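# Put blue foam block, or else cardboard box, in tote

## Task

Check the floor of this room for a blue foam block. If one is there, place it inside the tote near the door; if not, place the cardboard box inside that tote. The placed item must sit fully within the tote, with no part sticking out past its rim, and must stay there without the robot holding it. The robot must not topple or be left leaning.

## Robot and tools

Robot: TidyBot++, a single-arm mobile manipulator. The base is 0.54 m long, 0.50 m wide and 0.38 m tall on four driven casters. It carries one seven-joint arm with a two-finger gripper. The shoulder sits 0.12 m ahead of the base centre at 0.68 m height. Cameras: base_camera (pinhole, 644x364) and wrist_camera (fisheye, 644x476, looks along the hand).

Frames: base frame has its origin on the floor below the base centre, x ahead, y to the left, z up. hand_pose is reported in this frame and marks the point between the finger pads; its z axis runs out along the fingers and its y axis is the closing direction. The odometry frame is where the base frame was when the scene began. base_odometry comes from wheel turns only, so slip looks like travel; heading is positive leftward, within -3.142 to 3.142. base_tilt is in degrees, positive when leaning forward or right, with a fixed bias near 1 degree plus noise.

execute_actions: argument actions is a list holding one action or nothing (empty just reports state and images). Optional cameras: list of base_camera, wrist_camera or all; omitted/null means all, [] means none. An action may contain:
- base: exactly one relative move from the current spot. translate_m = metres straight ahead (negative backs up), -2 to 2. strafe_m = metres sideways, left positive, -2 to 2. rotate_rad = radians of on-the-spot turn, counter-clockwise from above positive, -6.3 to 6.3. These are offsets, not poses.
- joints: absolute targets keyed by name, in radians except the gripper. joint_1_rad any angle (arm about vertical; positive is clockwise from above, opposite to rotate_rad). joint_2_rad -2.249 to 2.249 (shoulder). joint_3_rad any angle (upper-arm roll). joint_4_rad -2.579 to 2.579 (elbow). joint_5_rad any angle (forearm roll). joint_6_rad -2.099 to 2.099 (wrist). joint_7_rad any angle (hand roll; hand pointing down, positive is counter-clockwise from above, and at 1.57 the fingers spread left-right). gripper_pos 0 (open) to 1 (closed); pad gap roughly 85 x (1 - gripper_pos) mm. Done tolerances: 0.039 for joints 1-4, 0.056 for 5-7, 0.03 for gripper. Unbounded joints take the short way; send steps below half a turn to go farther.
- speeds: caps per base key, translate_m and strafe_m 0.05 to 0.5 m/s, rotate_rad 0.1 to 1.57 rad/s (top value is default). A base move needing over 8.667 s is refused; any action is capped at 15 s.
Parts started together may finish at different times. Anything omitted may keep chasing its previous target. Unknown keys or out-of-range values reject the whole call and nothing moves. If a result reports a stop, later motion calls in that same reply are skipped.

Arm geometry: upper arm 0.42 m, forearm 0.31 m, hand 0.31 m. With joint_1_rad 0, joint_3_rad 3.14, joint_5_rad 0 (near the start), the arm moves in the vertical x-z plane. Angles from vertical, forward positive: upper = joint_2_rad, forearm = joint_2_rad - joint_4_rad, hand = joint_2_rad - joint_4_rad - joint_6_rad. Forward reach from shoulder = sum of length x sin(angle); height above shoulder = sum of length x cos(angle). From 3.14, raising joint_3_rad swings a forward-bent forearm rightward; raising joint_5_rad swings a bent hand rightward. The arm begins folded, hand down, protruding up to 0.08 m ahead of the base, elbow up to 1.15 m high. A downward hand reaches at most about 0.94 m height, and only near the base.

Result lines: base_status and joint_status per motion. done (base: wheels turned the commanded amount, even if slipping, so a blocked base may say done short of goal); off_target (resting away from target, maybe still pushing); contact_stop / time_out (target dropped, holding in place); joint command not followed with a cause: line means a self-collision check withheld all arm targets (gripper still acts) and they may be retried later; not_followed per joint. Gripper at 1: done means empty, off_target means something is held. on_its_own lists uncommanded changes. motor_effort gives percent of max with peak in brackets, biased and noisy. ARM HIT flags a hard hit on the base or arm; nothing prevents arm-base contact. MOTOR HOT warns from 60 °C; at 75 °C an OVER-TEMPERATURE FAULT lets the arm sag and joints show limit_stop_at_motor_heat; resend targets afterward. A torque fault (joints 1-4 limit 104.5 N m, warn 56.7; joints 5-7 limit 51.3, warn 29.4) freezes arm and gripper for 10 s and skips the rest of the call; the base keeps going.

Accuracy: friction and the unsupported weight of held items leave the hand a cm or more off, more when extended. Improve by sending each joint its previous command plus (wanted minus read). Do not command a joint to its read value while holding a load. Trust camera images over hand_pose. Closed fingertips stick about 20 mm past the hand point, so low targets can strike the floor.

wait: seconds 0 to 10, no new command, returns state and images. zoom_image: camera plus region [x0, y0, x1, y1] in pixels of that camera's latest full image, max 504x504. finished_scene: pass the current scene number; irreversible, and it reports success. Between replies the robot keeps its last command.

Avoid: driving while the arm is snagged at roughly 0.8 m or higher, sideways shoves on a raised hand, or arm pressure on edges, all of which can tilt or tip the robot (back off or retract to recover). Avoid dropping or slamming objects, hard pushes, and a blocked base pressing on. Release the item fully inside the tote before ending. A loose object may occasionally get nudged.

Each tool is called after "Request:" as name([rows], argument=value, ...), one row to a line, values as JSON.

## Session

Request:
execute_actions(actions=[])

Scene clock: 0.00 s.
base_odometry: x=+0.000 y=+0.000 heading=+0.000 (m, m, rad; odometry frame)
base_tilt: forward=-0.1 right=+0.3 (deg)
base_status: not commanded
joint_positions: joint_1_rad=-0.034 joint_2_rad=-0.342 joint_3_rad=+3.192 joint_4_rad=-2.543 joint_5_rad=+0.009 joint_6_rad=-0.846 joint_7_rad=+1.534 gripper_pos=+0.000
joint_status: not commanded
motor_effort: joint_1_rad=+0 joint_2_rad=-3 joint_3_rad=+0 joint_4_rad=+17 joint_5_rad=+0 joint_6_rad=+2 joint_7_rad=+0 (%)
hand_pose: x=+0.2618 y=-0.0009 z=+0.5831 quat_wxyz=(-0.006, +0.999, -0.023, +0.047) (m; base frame)
pictures: base_camera, wrist_camera
Images, in order (width x height): base_camera 644x364, wrist_camera 644x476.

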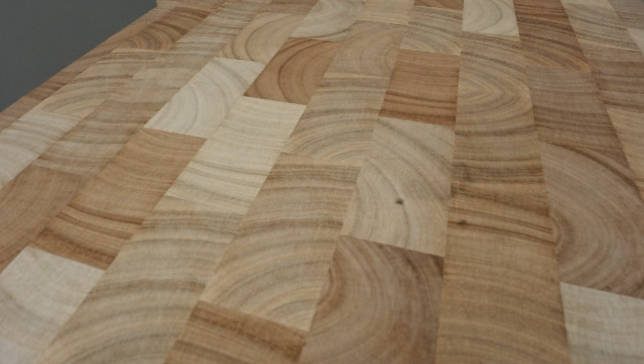

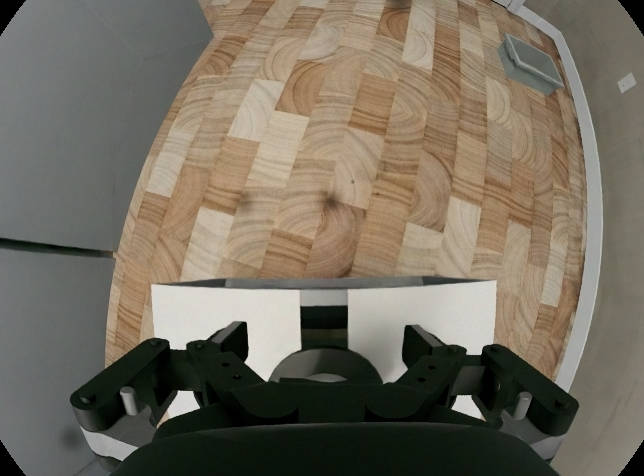

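Request:
execute_actions([
  {"base":{"rotate_rad":-0.25},"joints":{"joint_1_rad":-2.9,"joint_3_rad":3.13,"joint_4_rad":-1.6,"joint_6_rad":-1.4}},
])

Request:
execute_actions([
  {"base":{"translate_m":1.3},"joints":{"joint_1_rad":-1.4}},
])

Scene clock: 4.80 s.
base_odometry: x=+0.000 y=+0.000 heading=-0.250 (m, m, rad; odometry frame)
base_tilt: forward=-0.1 right=+0.3 (deg)
base_status: done
joint_positions: joint_1_rad=-2.886 joint_2_rad=-0.342 joint_3_rad=+3.142 joint_4_rad=-1.616 joint_5_rad=+0.009 joint_6_rad=-1.356 joint_7_rad=+1.534 gripper_pos=+0.000
joint_status: all done
motor_effort: joint_1_rad=+0(0) joint_2_rad=-6(7) joint_3_rad=+0(0) joint_4_rad=+18(18) joint_5_rad=+0(0) joint_6_rad=+4(3) joint_7_rad=+0(0) (%)
hand_pose: x=-0.1824 y=+0.0803 z=+0.8986 quat_wxyz=(-0.251, +0.141, +0.957, +0.032) (m; base frame)
pictures: base_camera, wrist_camera
Images, in order (width x height): base_camera 644x364, wrist_camera 644x476.

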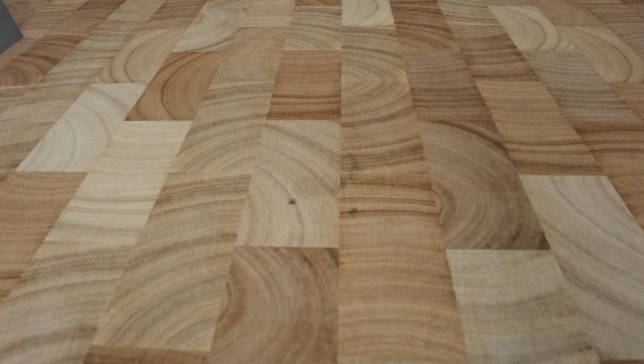

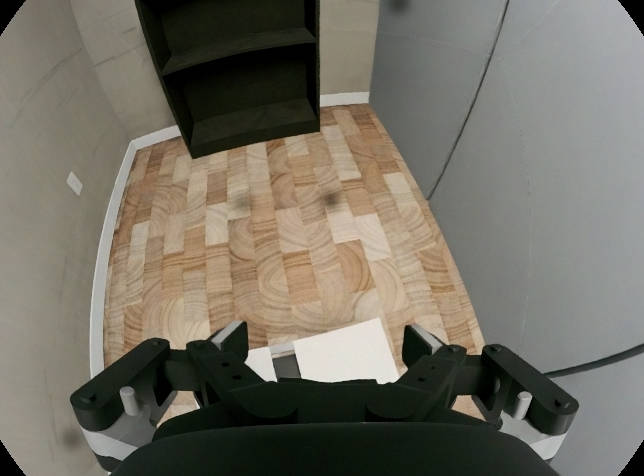

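Scene clock: 8.77 s.
base_odometry: x=+1.259 y=-0.324 heading=-0.251 (m, m, rad; odometry frame)
base_tilt: forward=-0.1 right=+0.3 (deg)
base_status: done
joint_positions: joint_1_rad=-1.413 joint_2_rad=-0.340 joint_3_rad=+3.138 joint_4_rad=-1.615 joint_5_rad=+0.009 joint_6_rad=-1.356 joint_7_rad=+1.534 gripper_pos=+0.000
joint_status: all done
motor_effort: joint_1_rad=+1(1) joint_2_rad=-6(10) joint_3_rad=+0(2) joint_4_rad=+18(19) joint_5_rad=+0(1) joint_6_rad=+4(4) joint_7_rad=+0(0) (%)
hand_pose: x=+0.1681 y=+0.3085 z=+0.8984 quat_wxyz=(-0.164, +0.746, +0.616, +0.192) (m; base frame)
pictures: base_camera, wrist_camera
Images, in order (width x height): base_camera 644x364, wrist_camera 644x476.

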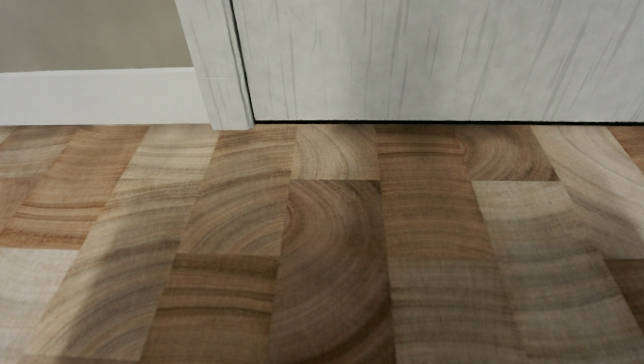

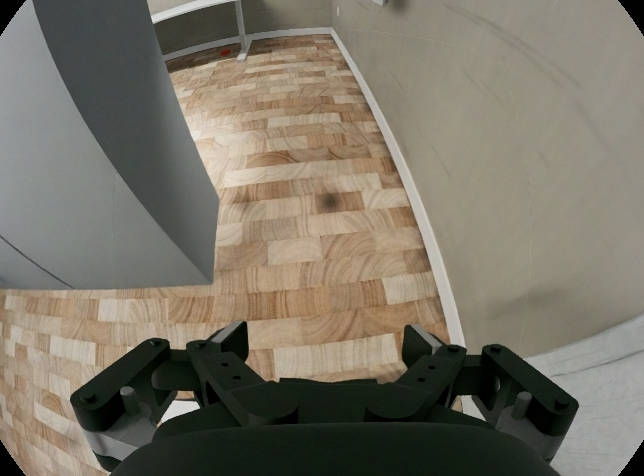

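Request:
execute_actions([
  {"base":{"translate_m":0.2}},
], cameras=[])

Request:
execute_actions([
  {"base":{"strafe_m":1.5},"joints":{"joint_1_rad":-2.6}},
])

Scene clock: 11.03 s.
base_odometry: x=+1.453 y=-0.374 heading=-0.252 (m, m, rad; odometry frame)
base_tilt: forward=-0.1 right=+0.3 (deg)
base_status: done
joint_positions: joint_1_rad=-1.412 joint_2_rad=-0.340 joint_3_rad=+3.136 joint_4_rad=-1.615 joint_5_rad=+0.009 joint_6_rad=-1.357 joint_7_rad=+1.534 gripper_pos=+0.000
joint_status: not commanded
motor_effort: joint_1_rad=+0(1) joint_2_rad=-6(7) joint_3_rad=+0(3) joint_4_rad=+18(18) joint_5_rad=+0(1) joint_6_rad=+4(4) joint_7_rad=+0(0) (%)
hand_pose: x=+0.1675 y=+0.3085 z=+0.8984 quat_wxyz=(-0.164, +0.746, +0.616, +0.192) (m; base frame)
pictures: none
No camera images: the call's "cameras" was empty. Leave "cameras" out to get every camera's image.

Scene clock: 15.40 s.
base_odometry: x=+1.828 y=+1.079 heading=-0.252 (m, m, rad; odometry frame)
base_tilt: forward=-0.1 right=+0.3 (deg)
base_status: done
joint_positions: joint_1_rad=-2.586 joint_2_rad=-0.342 joint_3_rad=+3.135 joint_4_rad=-1.614 joint_5_rad=+0.009 joint_6_rad=-1.360 joint_7_rad=+1.534 gripper_pos=+0.000
joint_status: all done
motor_effort: joint_1_rad=+0(0) joint_2_rad=-6(8) joint_3_rad=+0(2) joint_4_rad=+18(19) joint_5_rad=+0(0) joint_6_rad=+4(5) joint_7_rad=+0(0) (%)
hand_pose: x=-0.1458 y=+0.1633 z=+0.8991 quat_wxyz=(-0.243, +0.280, +0.926, +0.069) (m; base frame)
pictures: base_camera, wrist_camera
Images, in order (width x height): base_camera 644x364, wrist_camera 644x476.

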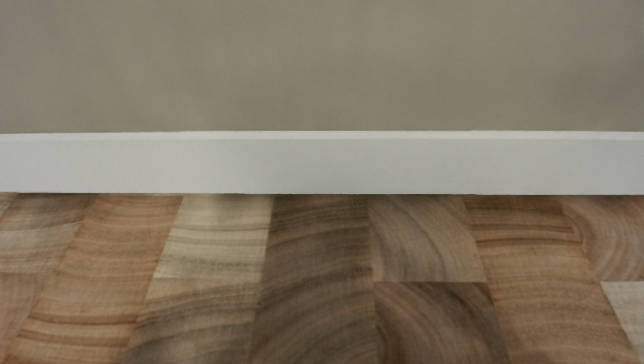

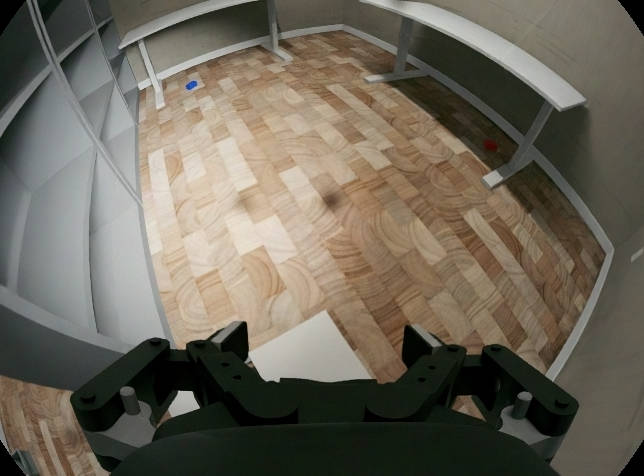

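Request:
execute_actions([
  {"base":{"strafe_m":0.3}},
], cameras=[])

Request:
execute_actions([
  {"base":{"rotate_rad":3.14},"joints":{"joint_1_rad":0}},
], cameras=["wrist_camera"])

Request:
execute_actions([
  {"base":{"translate_m":1.4},"joints":{"joint_2_rad":1.6,"joint_4_rad":-0.8,"joint_6_rad":-0.42,"joint_7_rad":1.6}},
])

Scene clock: 18.80 s.
base_odometry: x=+1.903 y=+1.369 heading=-0.252 (m, m, rad; odometry frame)
base_tilt: forward=-0.1 right=+0.3 (deg)
base_status: done
joint_positions: joint_1_rad=-2.587 joint_2_rad=-0.341 joint_3_rad=+3.135 joint_4_rad=-1.614 joint_5_rad=+0.009 joint_6_rad=-1.360 joint_7_rad=+1.534 gripper_pos=+0.000
joint_status: not commanded
motor_effort: joint_1_rad=+0(1) joint_2_rad=-6(8) joint_3_rad=+0(1) joint_4_rad=+18(19) joint_5_rad=+0(1) joint_6_rad=+4(4) joint_7_rad=+0(0) (%)
hand_pose: x=-0.1462 y=+0.1630 z=+0.8988 quat_wxyz=(-0.242, +0.279, +0.927, +0.069) (m; base frame)
pictures: none
No camera images: the call's "cameras" was empty. Leave "cameras" out to get every camera's image.

Scene clock: 22.33 s.
base_odometry: x=+1.903 y=+1.369 heading=+2.887 (m, m, rad; odometry frame)
base_tilt: forward=-0.1 right=+0.3 (deg)
base_status: done
joint_positions: joint_1_rad=-0.013 joint_2_rad=-0.341 joint_3_rad=+3.135 joint_4_rad=-1.614 joint_5_rad=+0.009 joint_6_rad=-1.360 joint_7_rad=+1.534 gripper_pos=+0.000
joint_status: all done
motor_effort: joint_1_rad=+1(0) joint_2_rad=-6(8) joint_3_rad=+0(1) joint_4_rad=+19(19) joint_5_rad=+1(0) joint_6_rad=+4(4) joint_7_rad=+0(0) (%)
hand_pose: x=+0.4302 y=+0.0054 z=+0.8988 quat_wxyz=(-0.002, +0.968, -0.008, +0.252) (m; base frame)
pictures: wrist_camera
Images, in order (width x height): wrist_camera 644x476.

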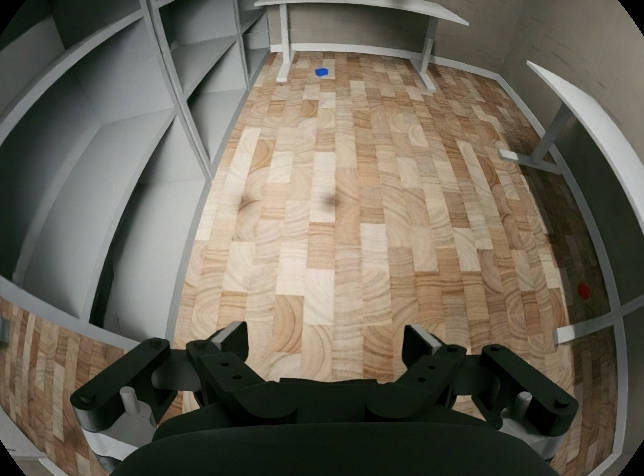

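Scene clock: 26.50 s.
base_odometry: x=+0.548 y=+1.720 heading=+2.888 (m, m, rad; odometry frame)
base_tilt: forward=+0.0 right=+0.3 (deg)
base_status: done
joint_positions: joint_1_rad=-0.013 joint_2_rad=+1.597 joint_3_rad=+3.134 joint_4_rad=-0.809 joint_5_rad=+0.009 joint_6_rad=-0.459 joint_7_rad=+1.566 gripper_pos=+0.000
joint_status: all done
motor_effort: joint_1_rad=+0(0) joint_2_rad=-47(51) joint_3_rad=-2(1) joint_4_rad=+13(20) joint_5_rad=+0(0) joint_6_rad=+2(5) joint_7_rad=+0(0) (%)
hand_pose: x=+0.8353 y=+0.0134 z=+0.1383 quat_wxyz=(-0.002, +0.990, +0.007, +0.138) (m; base frame)
pictures: base_camera, wrist_camera
Images, in order (width x height): base_camera 644x364, wrist_camera 644x476.

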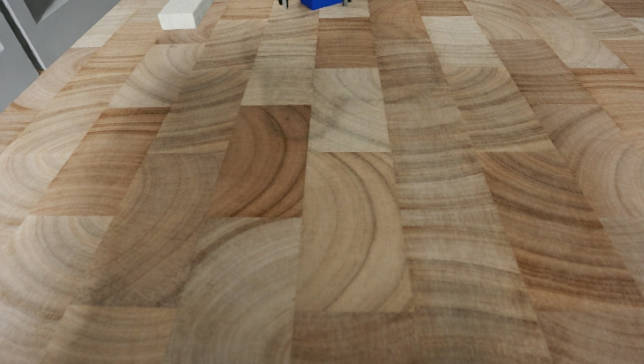

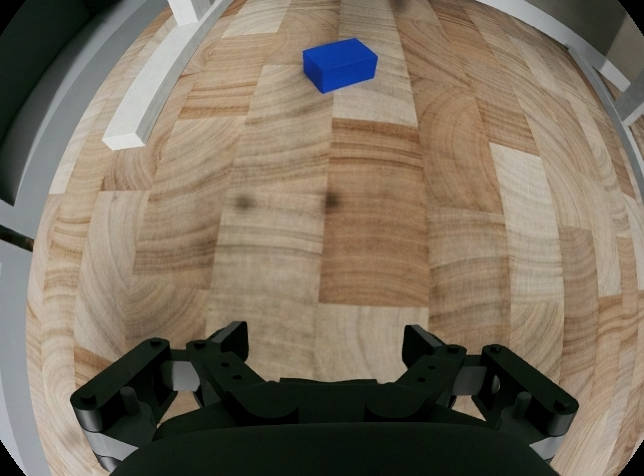

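Request:
execute_actions([
  {"base":{"translate_m":0.4},"joints":{"joint_1_rad":0.04,"joint_2_rad":1.72,"joint_4_rad":-0.53,"joint_6_rad":-0.92,"joint_7_rad":0.52}},
])

Scene clock: 29.40 s.
base_odometry: x=+0.160 y=+1.820 heading=+2.889 (m, m, rad; odometry frame)
base_tilt: forward=+0.0 right=+0.3 (deg)
base_status: done
joint_positions: joint_1_rad=+0.025 joint_2_rad=+1.708 joint_3_rad=+3.134 joint_4_rad=-0.541 joint_5_rad=+0.009 joint_6_rad=-0.877 joint_7_rad=+0.544 gripper_pos=+0.000
joint_status: all done
motor_effort: joint_1_rad=+0(2) joint_2_rad=-48(49) joint_3_rad=-1(2) joint_4_rad=+13(14) joint_5_rad=+0(0) joint_6_rad=+0(2) joint_7_rad=+0(0) (%)
hand_pose: x=+0.7855 y=-0.0141 z=+0.1160 quat_wxyz=(-0.004, +0.866, -0.500, +0.007) (m; base frame)
pictures: base_camera, wrist_camera
Images, in order (width x height): base_camera 644x364, wrist_camera 644x476.

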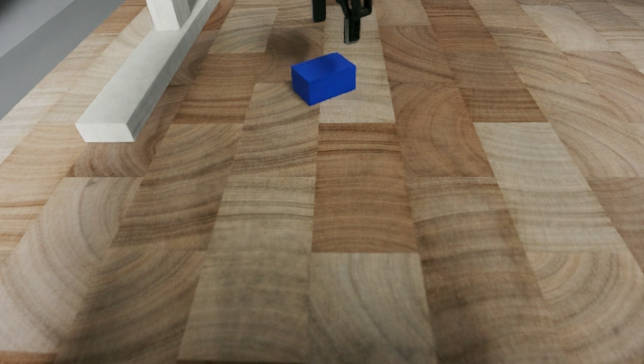

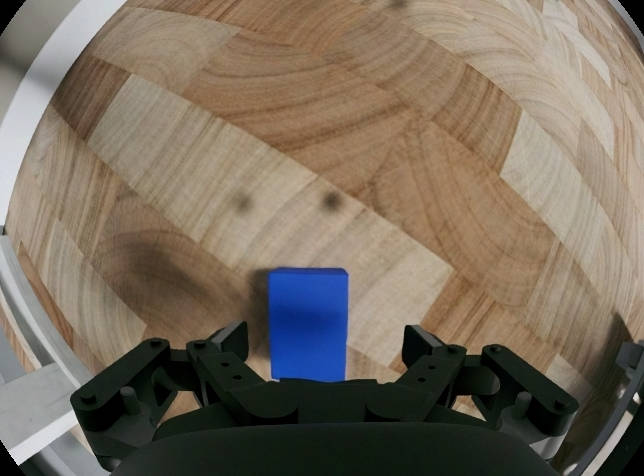

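Request:
execute_actions([
  {"base":{"translate_m":0.043},"joints":{"joint_1_rad":-0.02,"joint_2_rad":1.865,"joint_4_rad":-0.45,"joint_6_rad":-0.77}},
])

Scene clock: 31.37 s.
base_odometry: x=+0.119 y=+1.830 heading=+2.890 (m, m, rad; odometry frame)
base_tilt: forward=+0.0 right=+0.3 (deg)
base_status: done
joint_positions: joint_1_rad=+0.001 joint_2_rad=+1.828 joint_3_rad=+3.136 joint_4_rad=-0.460 joint_5_rad=+0.015 joint_6_rad=-0.829 joint_7_rad=+0.544 gripper_pos=+0.000
joint_status: joint_6_rad off_target (ended at -0.829, target -0.770); the others done
motor_effort: joint_1_rad=-1(3) joint_2_rad=-37(49) joint_3_rad=-3(8) joint_4_rad=+11(20) joint_5_rad=-2(7) joint_6_rad=+5(15) joint_7_rad=+0(1) (%)
hand_pose: x=+0.7704 y=-0.0003 z=+0.0570 quat_wxyz=(-0.003, +0.873, -0.488, +0.012) (m; base frame)
pictures: base_camera, wrist_camera
Images, in order (width x height): base_camera 644x364, wrist_camera 644x476.

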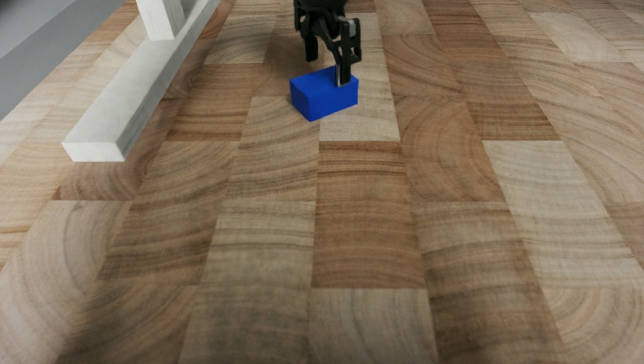

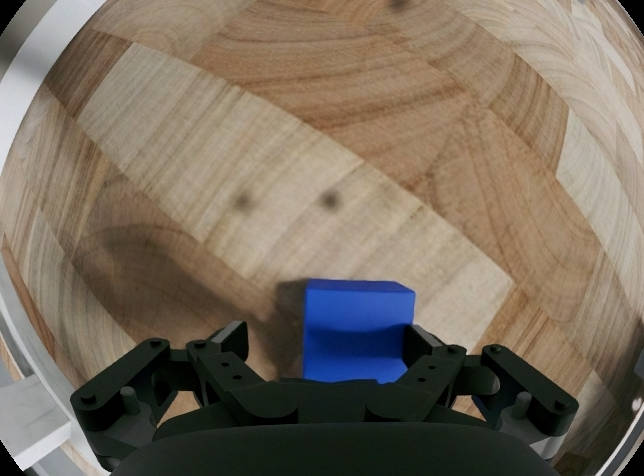

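Request:
execute_actions([
  {"joints":{"joint_1_rad":-0.04,"joint_2_rad":1.74,"joint_4_rad":-0.65,"joint_6_rad":-0.73}},
])

Scene clock: 34.13 s.
base_odometry: x=+0.119 y=+1.830 heading=+2.890 (m, m, rad; odometry frame)
base_tilt: forward=+0.0 right=+0.3 (deg)
base_status: not commanded
joint_positions: joint_1_rad=-0.029 joint_2_rad=+1.753 joint_3_rad=+3.136 joint_4_rad=-0.638 joint_5_rad=+0.015 joint_6_rad=-0.774 joint_7_rad=+0.544 gripper_pos=+0.000
joint_status: all done
motor_effort: joint_1_rad=+0(2) joint_2_rad=-45(46) joint_3_rad=-1(4) joint_4_rad=+11(13) joint_5_rad=+0(2) joint_6_rad=-1(7) joint_7_rad=+0(0) (%)
hand_pose: x=+0.7396 y=+0.0187 z=+0.0646 quat_wxyz=(+0.008, +0.880, -0.474, -0.009) (m; base frame)
pictures: base_camera, wrist_camera
Images, in order (width x height): base_camera 644x364, wrist_camera 644x476.

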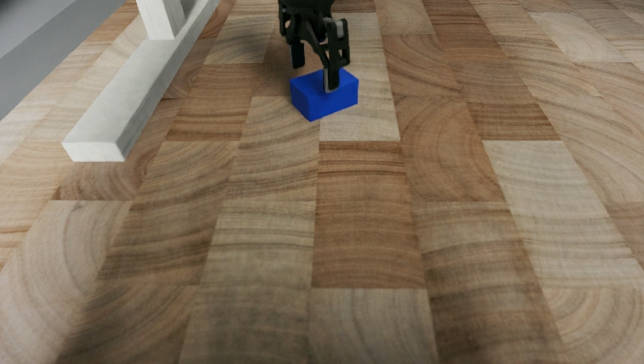

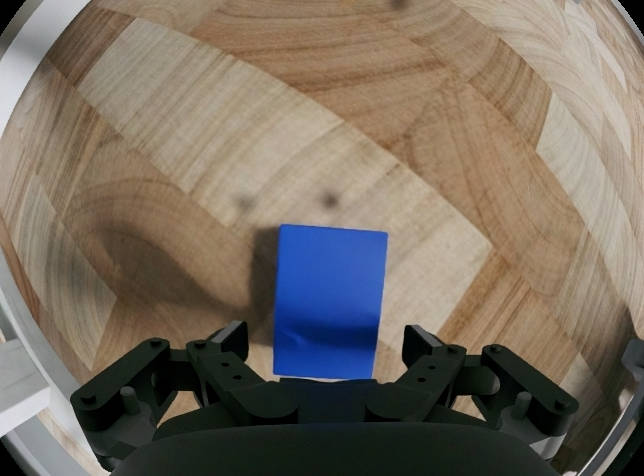

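Request:
execute_actions([
  {"joints":{"joint_2_rad":1.845,"joint_4_rad":-0.515}},
], cameras=["wrist_camera"])

Request:
execute_actions([
  {"joints":{"gripper_pos":1}},
], cameras=[])

Request:
execute_actions([
  {"joints":{"joint_2_rad":1.72}},
])

Scene clock: 36.10 s.
base_odometry: x=+0.119 y=+1.830 heading=+2.890 (m, m, rad; odometry frame)
base_tilt: forward=+0.0 right=+0.3 (deg)
base_status: not commanded
joint_positions: joint_1_rad=-0.029 joint_2_rad=+1.840 joint_3_rad=+3.136 joint_4_rad=-0.529 joint_5_rad=+0.015 joint_6_rad=-0.773 joint_7_rad=+0.544 gripper_pos=+0.000
joint_status: all done
motor_effort: joint_1_rad=+0(0) joint_2_rad=-45(47) joint_3_rad=-1(2) joint_4_rad=+11(12) joint_5_rad=+0(1) joint_6_rad=-1(0) joint_7_rad=+0(0) (%)
hand_pose: x=+0.7438 y=+0.0186 z=+0.0335 quat_wxyz=(+0.002, +0.880, -0.475, +0.001) (m; base frame)
pictures: wrist_camera
Images, in order (width x height): wrist_camera 644x476.

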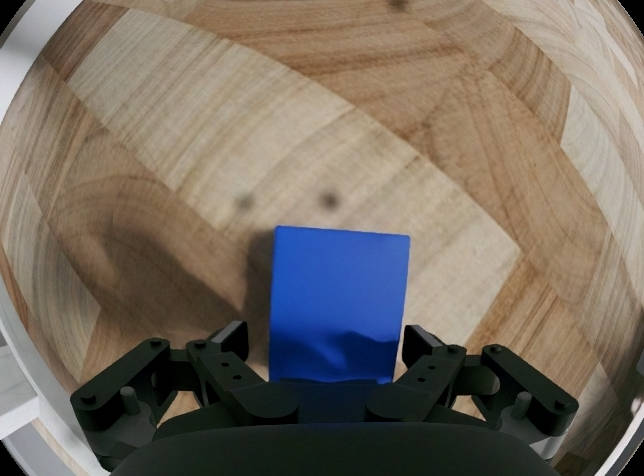

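Scene clock: 37.27 s.
base_odometry: x=+0.119 y=+1.830 heading=+2.890 (m, m, rad; odometry frame)
base_tilt: forward=+0.0 right=+0.3 (deg)
base_status: not commanded
joint_positions: joint_1_rad=-0.029 joint_2_rad=+1.839 joint_3_rad=+3.136 joint_4_rad=-0.527 joint_5_rad=+0.015 joint_6_rad=-0.773 joint_7_rad=+0.544 gripper_pos=+0.378
joint_status: gripper_pos off_target (ended at +0.378, target +1.000)
motor_effort: joint_1_rad=+0(1) joint_2_rad=-44(46) joint_3_rad=-1(2) joint_4_rad=+13(16) joint_5_rad=+0(0) joint_6_rad=+4(10) joint_7_rad=+0(1) (%)
hand_pose: x=+0.7454 y=+0.0187 z=+0.0348 quat_wxyz=(+0.002, +0.880, -0.475, +0.002) (m; base frame)
pictures: none
No camera images: the call's "cameras" was empty. Leave "cameras" out to get every camera's image.

Scene clock: 38.73 s.
base_odometry: x=+0.119 y=+1.830 heading=+2.890 (m, m, rad; odometry frame)
base_tilt: forward=+0.0 right=+0.3 (deg)
base_status: not commanded
joint_positions: joint_1_rad=-0.029 joint_2_rad=+1.720 joint_3_rad=+3.136 joint_4_rad=-0.517 joint_5_rad=+0.015 joint_6_rad=-0.770 joint_7_rad=+0.544 gripper_pos=+0.378
joint_status: all done
motor_effort: joint_1_rad=+0(0) joint_2_rad=-49(50) joint_3_rad=-1(1) joint_4_rad=+14(14) joint_5_rad=+0(0) joint_6_rad=+1(4) joint_7_rad=+0(0) (%)
hand_pose: x=+0.8241 y=+0.0210 z=+0.1169 quat_wxyz=(-0.031, +0.878, -0.474, +0.060) (m; base frame)
pictures: base_camera, wrist_camera
Images, in order (width x height): base_camera 644x364, wrist_camera 644x476.

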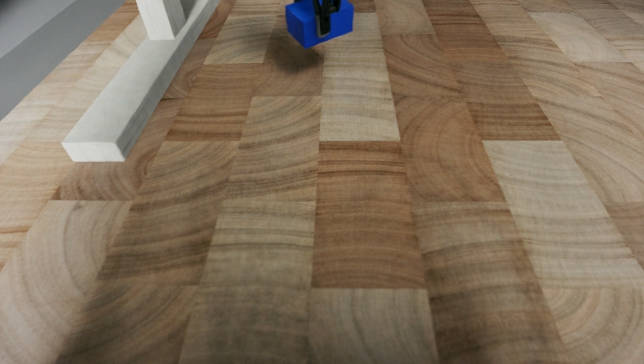

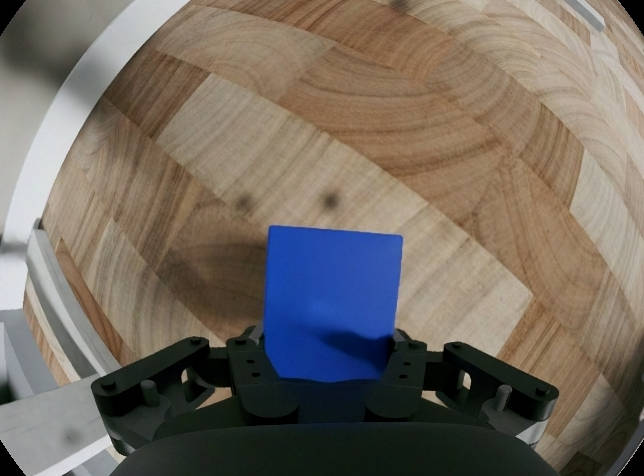

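Request:
execute_actions([
  {"base":{"translate_m":-0.5}},
], cameras=[])

Request:
execute_actions([
  {"base":{"translate_m":-1.34},"joints":{"joint_1_rad":0,"joint_2_rad":0.0,"joint_4_rad":-2.3,"joint_6_rad":-0.5,"joint_7_rad":1.6}},
], cameras=[])

Request:
execute_actions([
  {"base":{"rotate_rad":1.57}},
])

Request:
execute_actions([
  {"base":{"translate_m":1.6},"joints":{"joint_2_rad":1.2,"joint_4_rad":-1.0,"joint_6_rad":-0.98}},
])

Scene clock: 42.10 s.
base_odometry: x=+0.603 y=+1.706 heading=+2.891 (m, m, rad; odometry frame)
base_tilt: forward=+0.0 right=+0.3 (deg)
base_status: done
joint_positions: joint_1_rad=-0.032 joint_2_rad=+1.721 joint_3_rad=+3.136 joint_4_rad=-0.517 joint_5_rad=+0.015 joint_6_rad=-0.768 joint_7_rad=+0.544 gripper_pos=+0.378
joint_status: not commanded
motor_effort: joint_1_rad=+0(3) joint_2_rad=-48(50) joint_3_rad=-1(2) joint_4_rad=+14(15) joint_5_rad=+0(1) joint_6_rad=+1(1) joint_7_rad=+0(0) (%)
hand_pose: x=+0.8237 y=+0.0230 z=+0.1160 quat_wxyz=(-0.032, +0.879, -0.472, +0.060) (m; base frame)
pictures: none
No camera images: the call's "cameras" was empty. Leave "cameras" out to get every camera's image.

Scene clock: 46.13 s.
base_odometry: x=+1.902 y=+1.375 heading=+2.892 (m, m, rad; odometry frame)
base_tilt: forward=-0.1 right=+0.3 (deg)
base_status: done
joint_positions: joint_1_rad=-0.018 joint_2_rad=+0.008 joint_3_rad=+3.136 joint_4_rad=-2.290 joint_5_rad=+0.015 joint_6_rad=-0.545 joint_7_rad=+1.567 gripper_pos=+0.378
joint_status: all done
motor_effort: joint_1_rad=+0(1) joint_2_rad=-14(51) joint_3_rad=-1(2) joint_4_rad=+14(14) joint_5_rad=+0(1) joint_6_rad=+2(3) joint_7_rad=+0(0) (%)
hand_pose: x=+0.4489 y=+0.0066 z=+0.5962 quat_wxyz=(+0.003, +0.989, +0.015, +0.149) (m; base frame)
pictures: none
No camera images: the call's "cameras" was empty. Leave "cameras" out to get every camera's image.

Scene clock: 48.40 s.
base_odometry: x=+1.902 y=+1.375 heading=-1.822 (m, m, rad; odometry frame)
base_tilt: forward=-0.1 right=+0.3 (deg)
base_status: done
joint_positions: joint_1_rad=-0.012 joint_2_rad=+0.008 joint_3_rad=+3.132 joint_4_rad=-2.290 joint_5_rad=+0.015 joint_6_rad=-0.539 joint_7_rad=+1.567 gripper_pos=+0.378
joint_status: not commanded
motor_effort: joint_1_rad=+0(1) joint_2_rad=-14(15) joint_3_rad=+0(2) joint_4_rad=+14(14) joint_5_rad=+0(1) joint_6_rad=+2(2) joint_7_rad=+0(0) (%)
hand_pose: x=+0.4505 y=+0.0059 z=+0.5967 quat_wxyz=(+0.003, +0.988, +0.014, +0.152) (m; base frame)
pictures: base_camera, wrist_camera
Images, in order (width x height): base_camera 644x364, wrist_camera 644x476.

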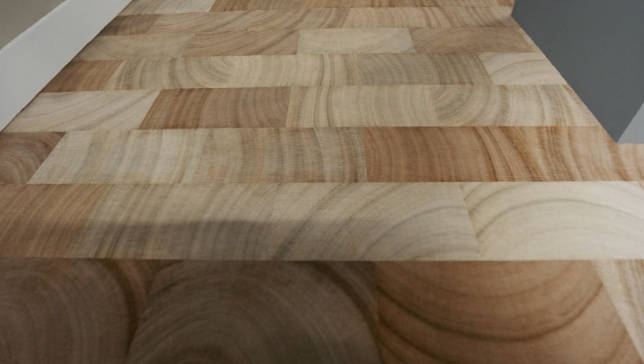

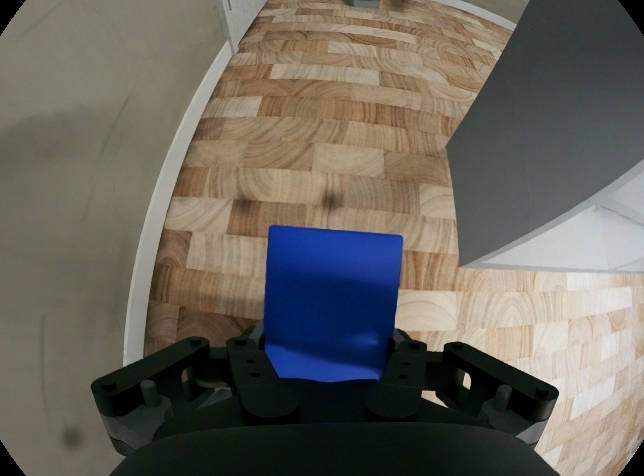

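Scene clock: 52.97 s.
base_odometry: x=+1.506 y=-0.175 heading=-1.821 (m, m, rad; odometry frame)
base_tilt: forward=+0.0 right=+0.3 (deg)
base_status: done
joint_positions: joint_1_rad=-0.012 joint_2_rad=+1.196 joint_3_rad=+3.132 joint_4_rad=-1.012 joint_5_rad=+0.015 joint_6_rad=-0.937 joint_7_rad=+1.567 gripper_pos=+0.379
joint_status: all done
motor_effort: joint_1_rad=+0(0) joint_2_rad=-46(48) joint_3_rad=-1(2) joint_4_rad=+13(15) joint_5_rad=+0(0) joint_6_rad=+0(3) joint_7_rad=+0(0) (%)
hand_pose: x=+0.7623 y=+0.0103 z=+0.3378 quat_wxyz=(+0.002, +1.000, +0.010, -0.001) (m; base frame)
pictures: base_camera, wrist_camera
Images, in order (width x height): base_camera 644x364, wrist_camera 644x476.

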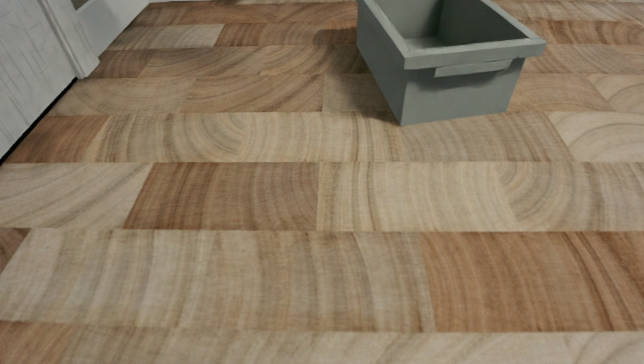

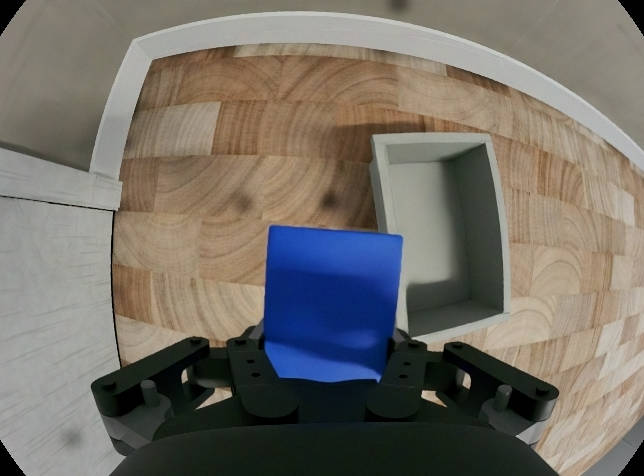

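Request:
execute_actions([
  {"base":{"translate_m":0.09},"joints":{"joint_1_rad":0.295,"joint_2_rad":1.4,"joint_4_rad":-0.98,"joint_6_rad":-0.72,"joint_7_rad":0.51}},
])

Scene clock: 55.40 s.
base_odometry: x=+1.484 y=-0.262 heading=-1.820 (m, m, rad; odometry frame)
base_tilt: forward=+0.0 right=+0.3 (deg)
base_status: done
joint_positions: joint_1_rad=+0.297 joint_2_rad=+1.400 joint_3_rad=+3.131 joint_4_rad=-0.996 joint_5_rad=+0.015 joint_6_rad=-0.763 joint_7_rad=+0.535 gripper_pos=+0.379
joint_status: all done
motor_effort: joint_1_rad=+0(4) joint_2_rad=-45(49) joint_3_rad=-2(3) joint_4_rad=+11(15) joint_5_rad=+0(1) joint_6_rad=-1(1) joint_7_rad=+0(0) (%)
hand_pose: x=+0.7158 y=-0.1778 z=+0.2116 quat_wxyz=(+0.003, +0.790, -0.613, -0.008) (m; base frame)
pictures: base_camera, wrist_camera
Images, in order (width x height): base_camera 644x364, wrist_camera 644x476.

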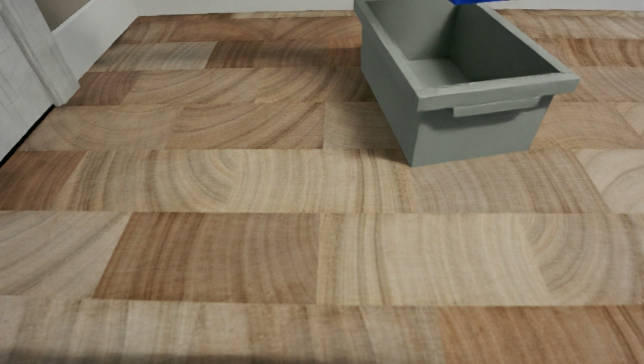

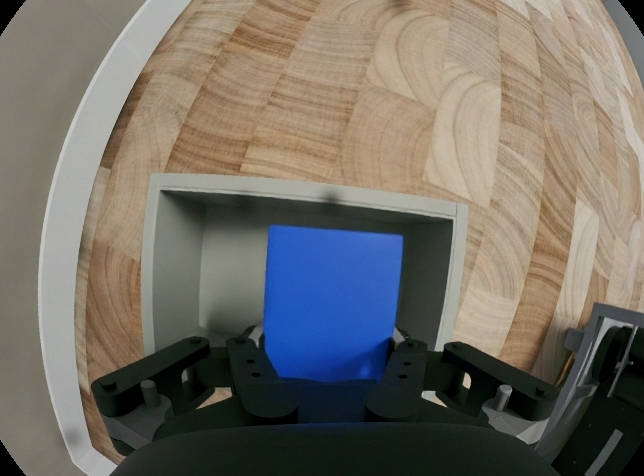

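Request:
execute_actions([
  {"joints":{"joint_1_rad":0.265,"joint_2_rad":1.79,"joint_4_rad":-0.57,"joint_7_rad":0.44}},
])

Scene clock: 57.93 s.
base_odometry: x=+1.484 y=-0.262 heading=-1.820 (m, m, rad; odometry frame)
base_tilt: forward=+0.0 right=+0.3 (deg)
base_status: not commanded
joint_positions: joint_1_rad=+0.281 joint_2_rad=+1.794 joint_3_rad=+3.131 joint_4_rad=-0.585 joint_5_rad=+0.015 joint_6_rad=-0.761 joint_7_rad=+0.474 gripper_pos=+0.379
joint_status: all done
motor_effort: joint_1_rad=+0(0) joint_2_rad=-46(49) joint_3_rad=-1(2) joint_4_rad=+12(12) joint_5_rad=+0(0) joint_6_rad=+0(1) joint_7_rad=+0(0) (%)
hand_pose: x=+0.7233 y=-0.1708 z=+0.0503 quat_wxyz=(+0.000, +0.775, -0.632, +0.001) (m; base frame)
pictures: base_camera, wrist_camera
Images, in order (width x height): base_camera 644x364, wrist_camera 644x476.

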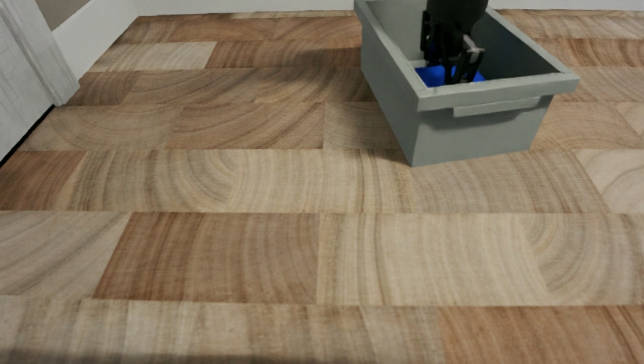

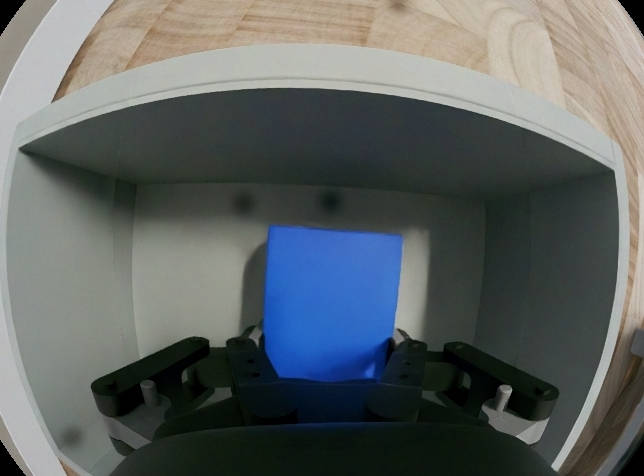

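Request:
execute_actions([
  {"joints":{"gripper_pos":0}},
], cameras=[])

Request:
execute_actions([
  {"joints":{"joint_2_rad":1.4,"joint_4_rad":-1.0}},
], cameras=["wrist_camera"])

Scene clock: 59.60 s.
base_odometry: x=+1.484 y=-0.262 heading=-1.820 (m, m, rad; odometry frame)
base_tilt: forward=+0.0 right=+0.3 (deg)
base_status: not commanded
joint_positions: joint_1_rad=+0.281 joint_2_rad=+1.794 joint_3_rad=+3.131 joint_4_rad=-0.585 joint_5_rad=+0.015 joint_6_rad=-0.761 joint_7_rad=+0.474 gripper_pos=+0.000
joint_status: all done
motor_effort: joint_1_rad=+0(0) joint_2_rad=-45(47) joint_3_rad=-2(2) joint_4_rad=+11(11) joint_5_rad=+0(0) joint_6_rad=+0(0) joint_7_rad=+0(0) (%)
hand_pose: x=+0.7233 y=-0.1708 z=+0.0503 quat_wxyz=(+0.000, +0.775, -0.632, +0.001) (m; base frame)
pictures: none
No camera images: the call's "cameras" was empty. Leave "cameras" out to get every camera's image.

Scene clock: 61.33 s.
base_odometry: x=+1.484 y=-0.262 heading=-1.820 (m, m, rad; odometry frame)
base_tilt: forward=+0.0 right=+0.3 (deg)
base_status: not commanded
joint_positions: joint_1_rad=+0.281 joint_2_rad=+1.401 joint_3_rad=+3.131 joint_4_rad=-0.983 joint_5_rad=+0.015 joint_6_rad=-0.761 joint_7_rad=+0.474 gripper_pos=+0.000
joint_status: all done
motor_effort: joint_1_rad=+0(0) joint_2_rad=-45(48) joint_3_rad=-2(2) joint_4_rad=+11(12) joint_5_rad=+0(0) joint_6_rad=-1(1) joint_7_rad=+0(0) (%)
hand_pose: x=+0.7248 y=-0.1703 z=+0.2132 quat_wxyz=(+0.001, +0.776, -0.631, -0.002) (m; base frame)
pictures: wrist_camera
Images, in order (width x height): wrist_camera 644x476.

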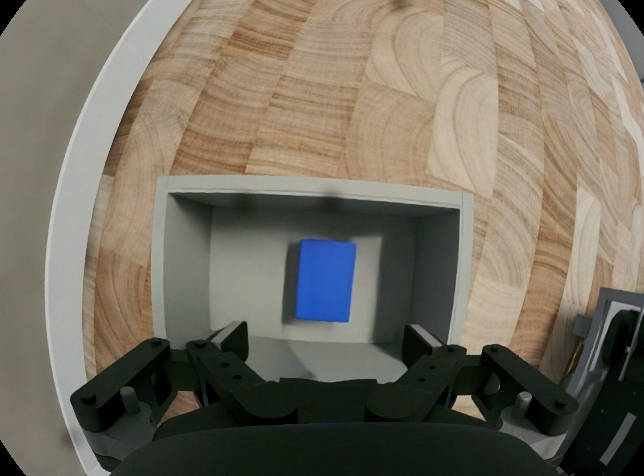

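Request:
finished_scene(scene=2)

The scene is finished: the task was done.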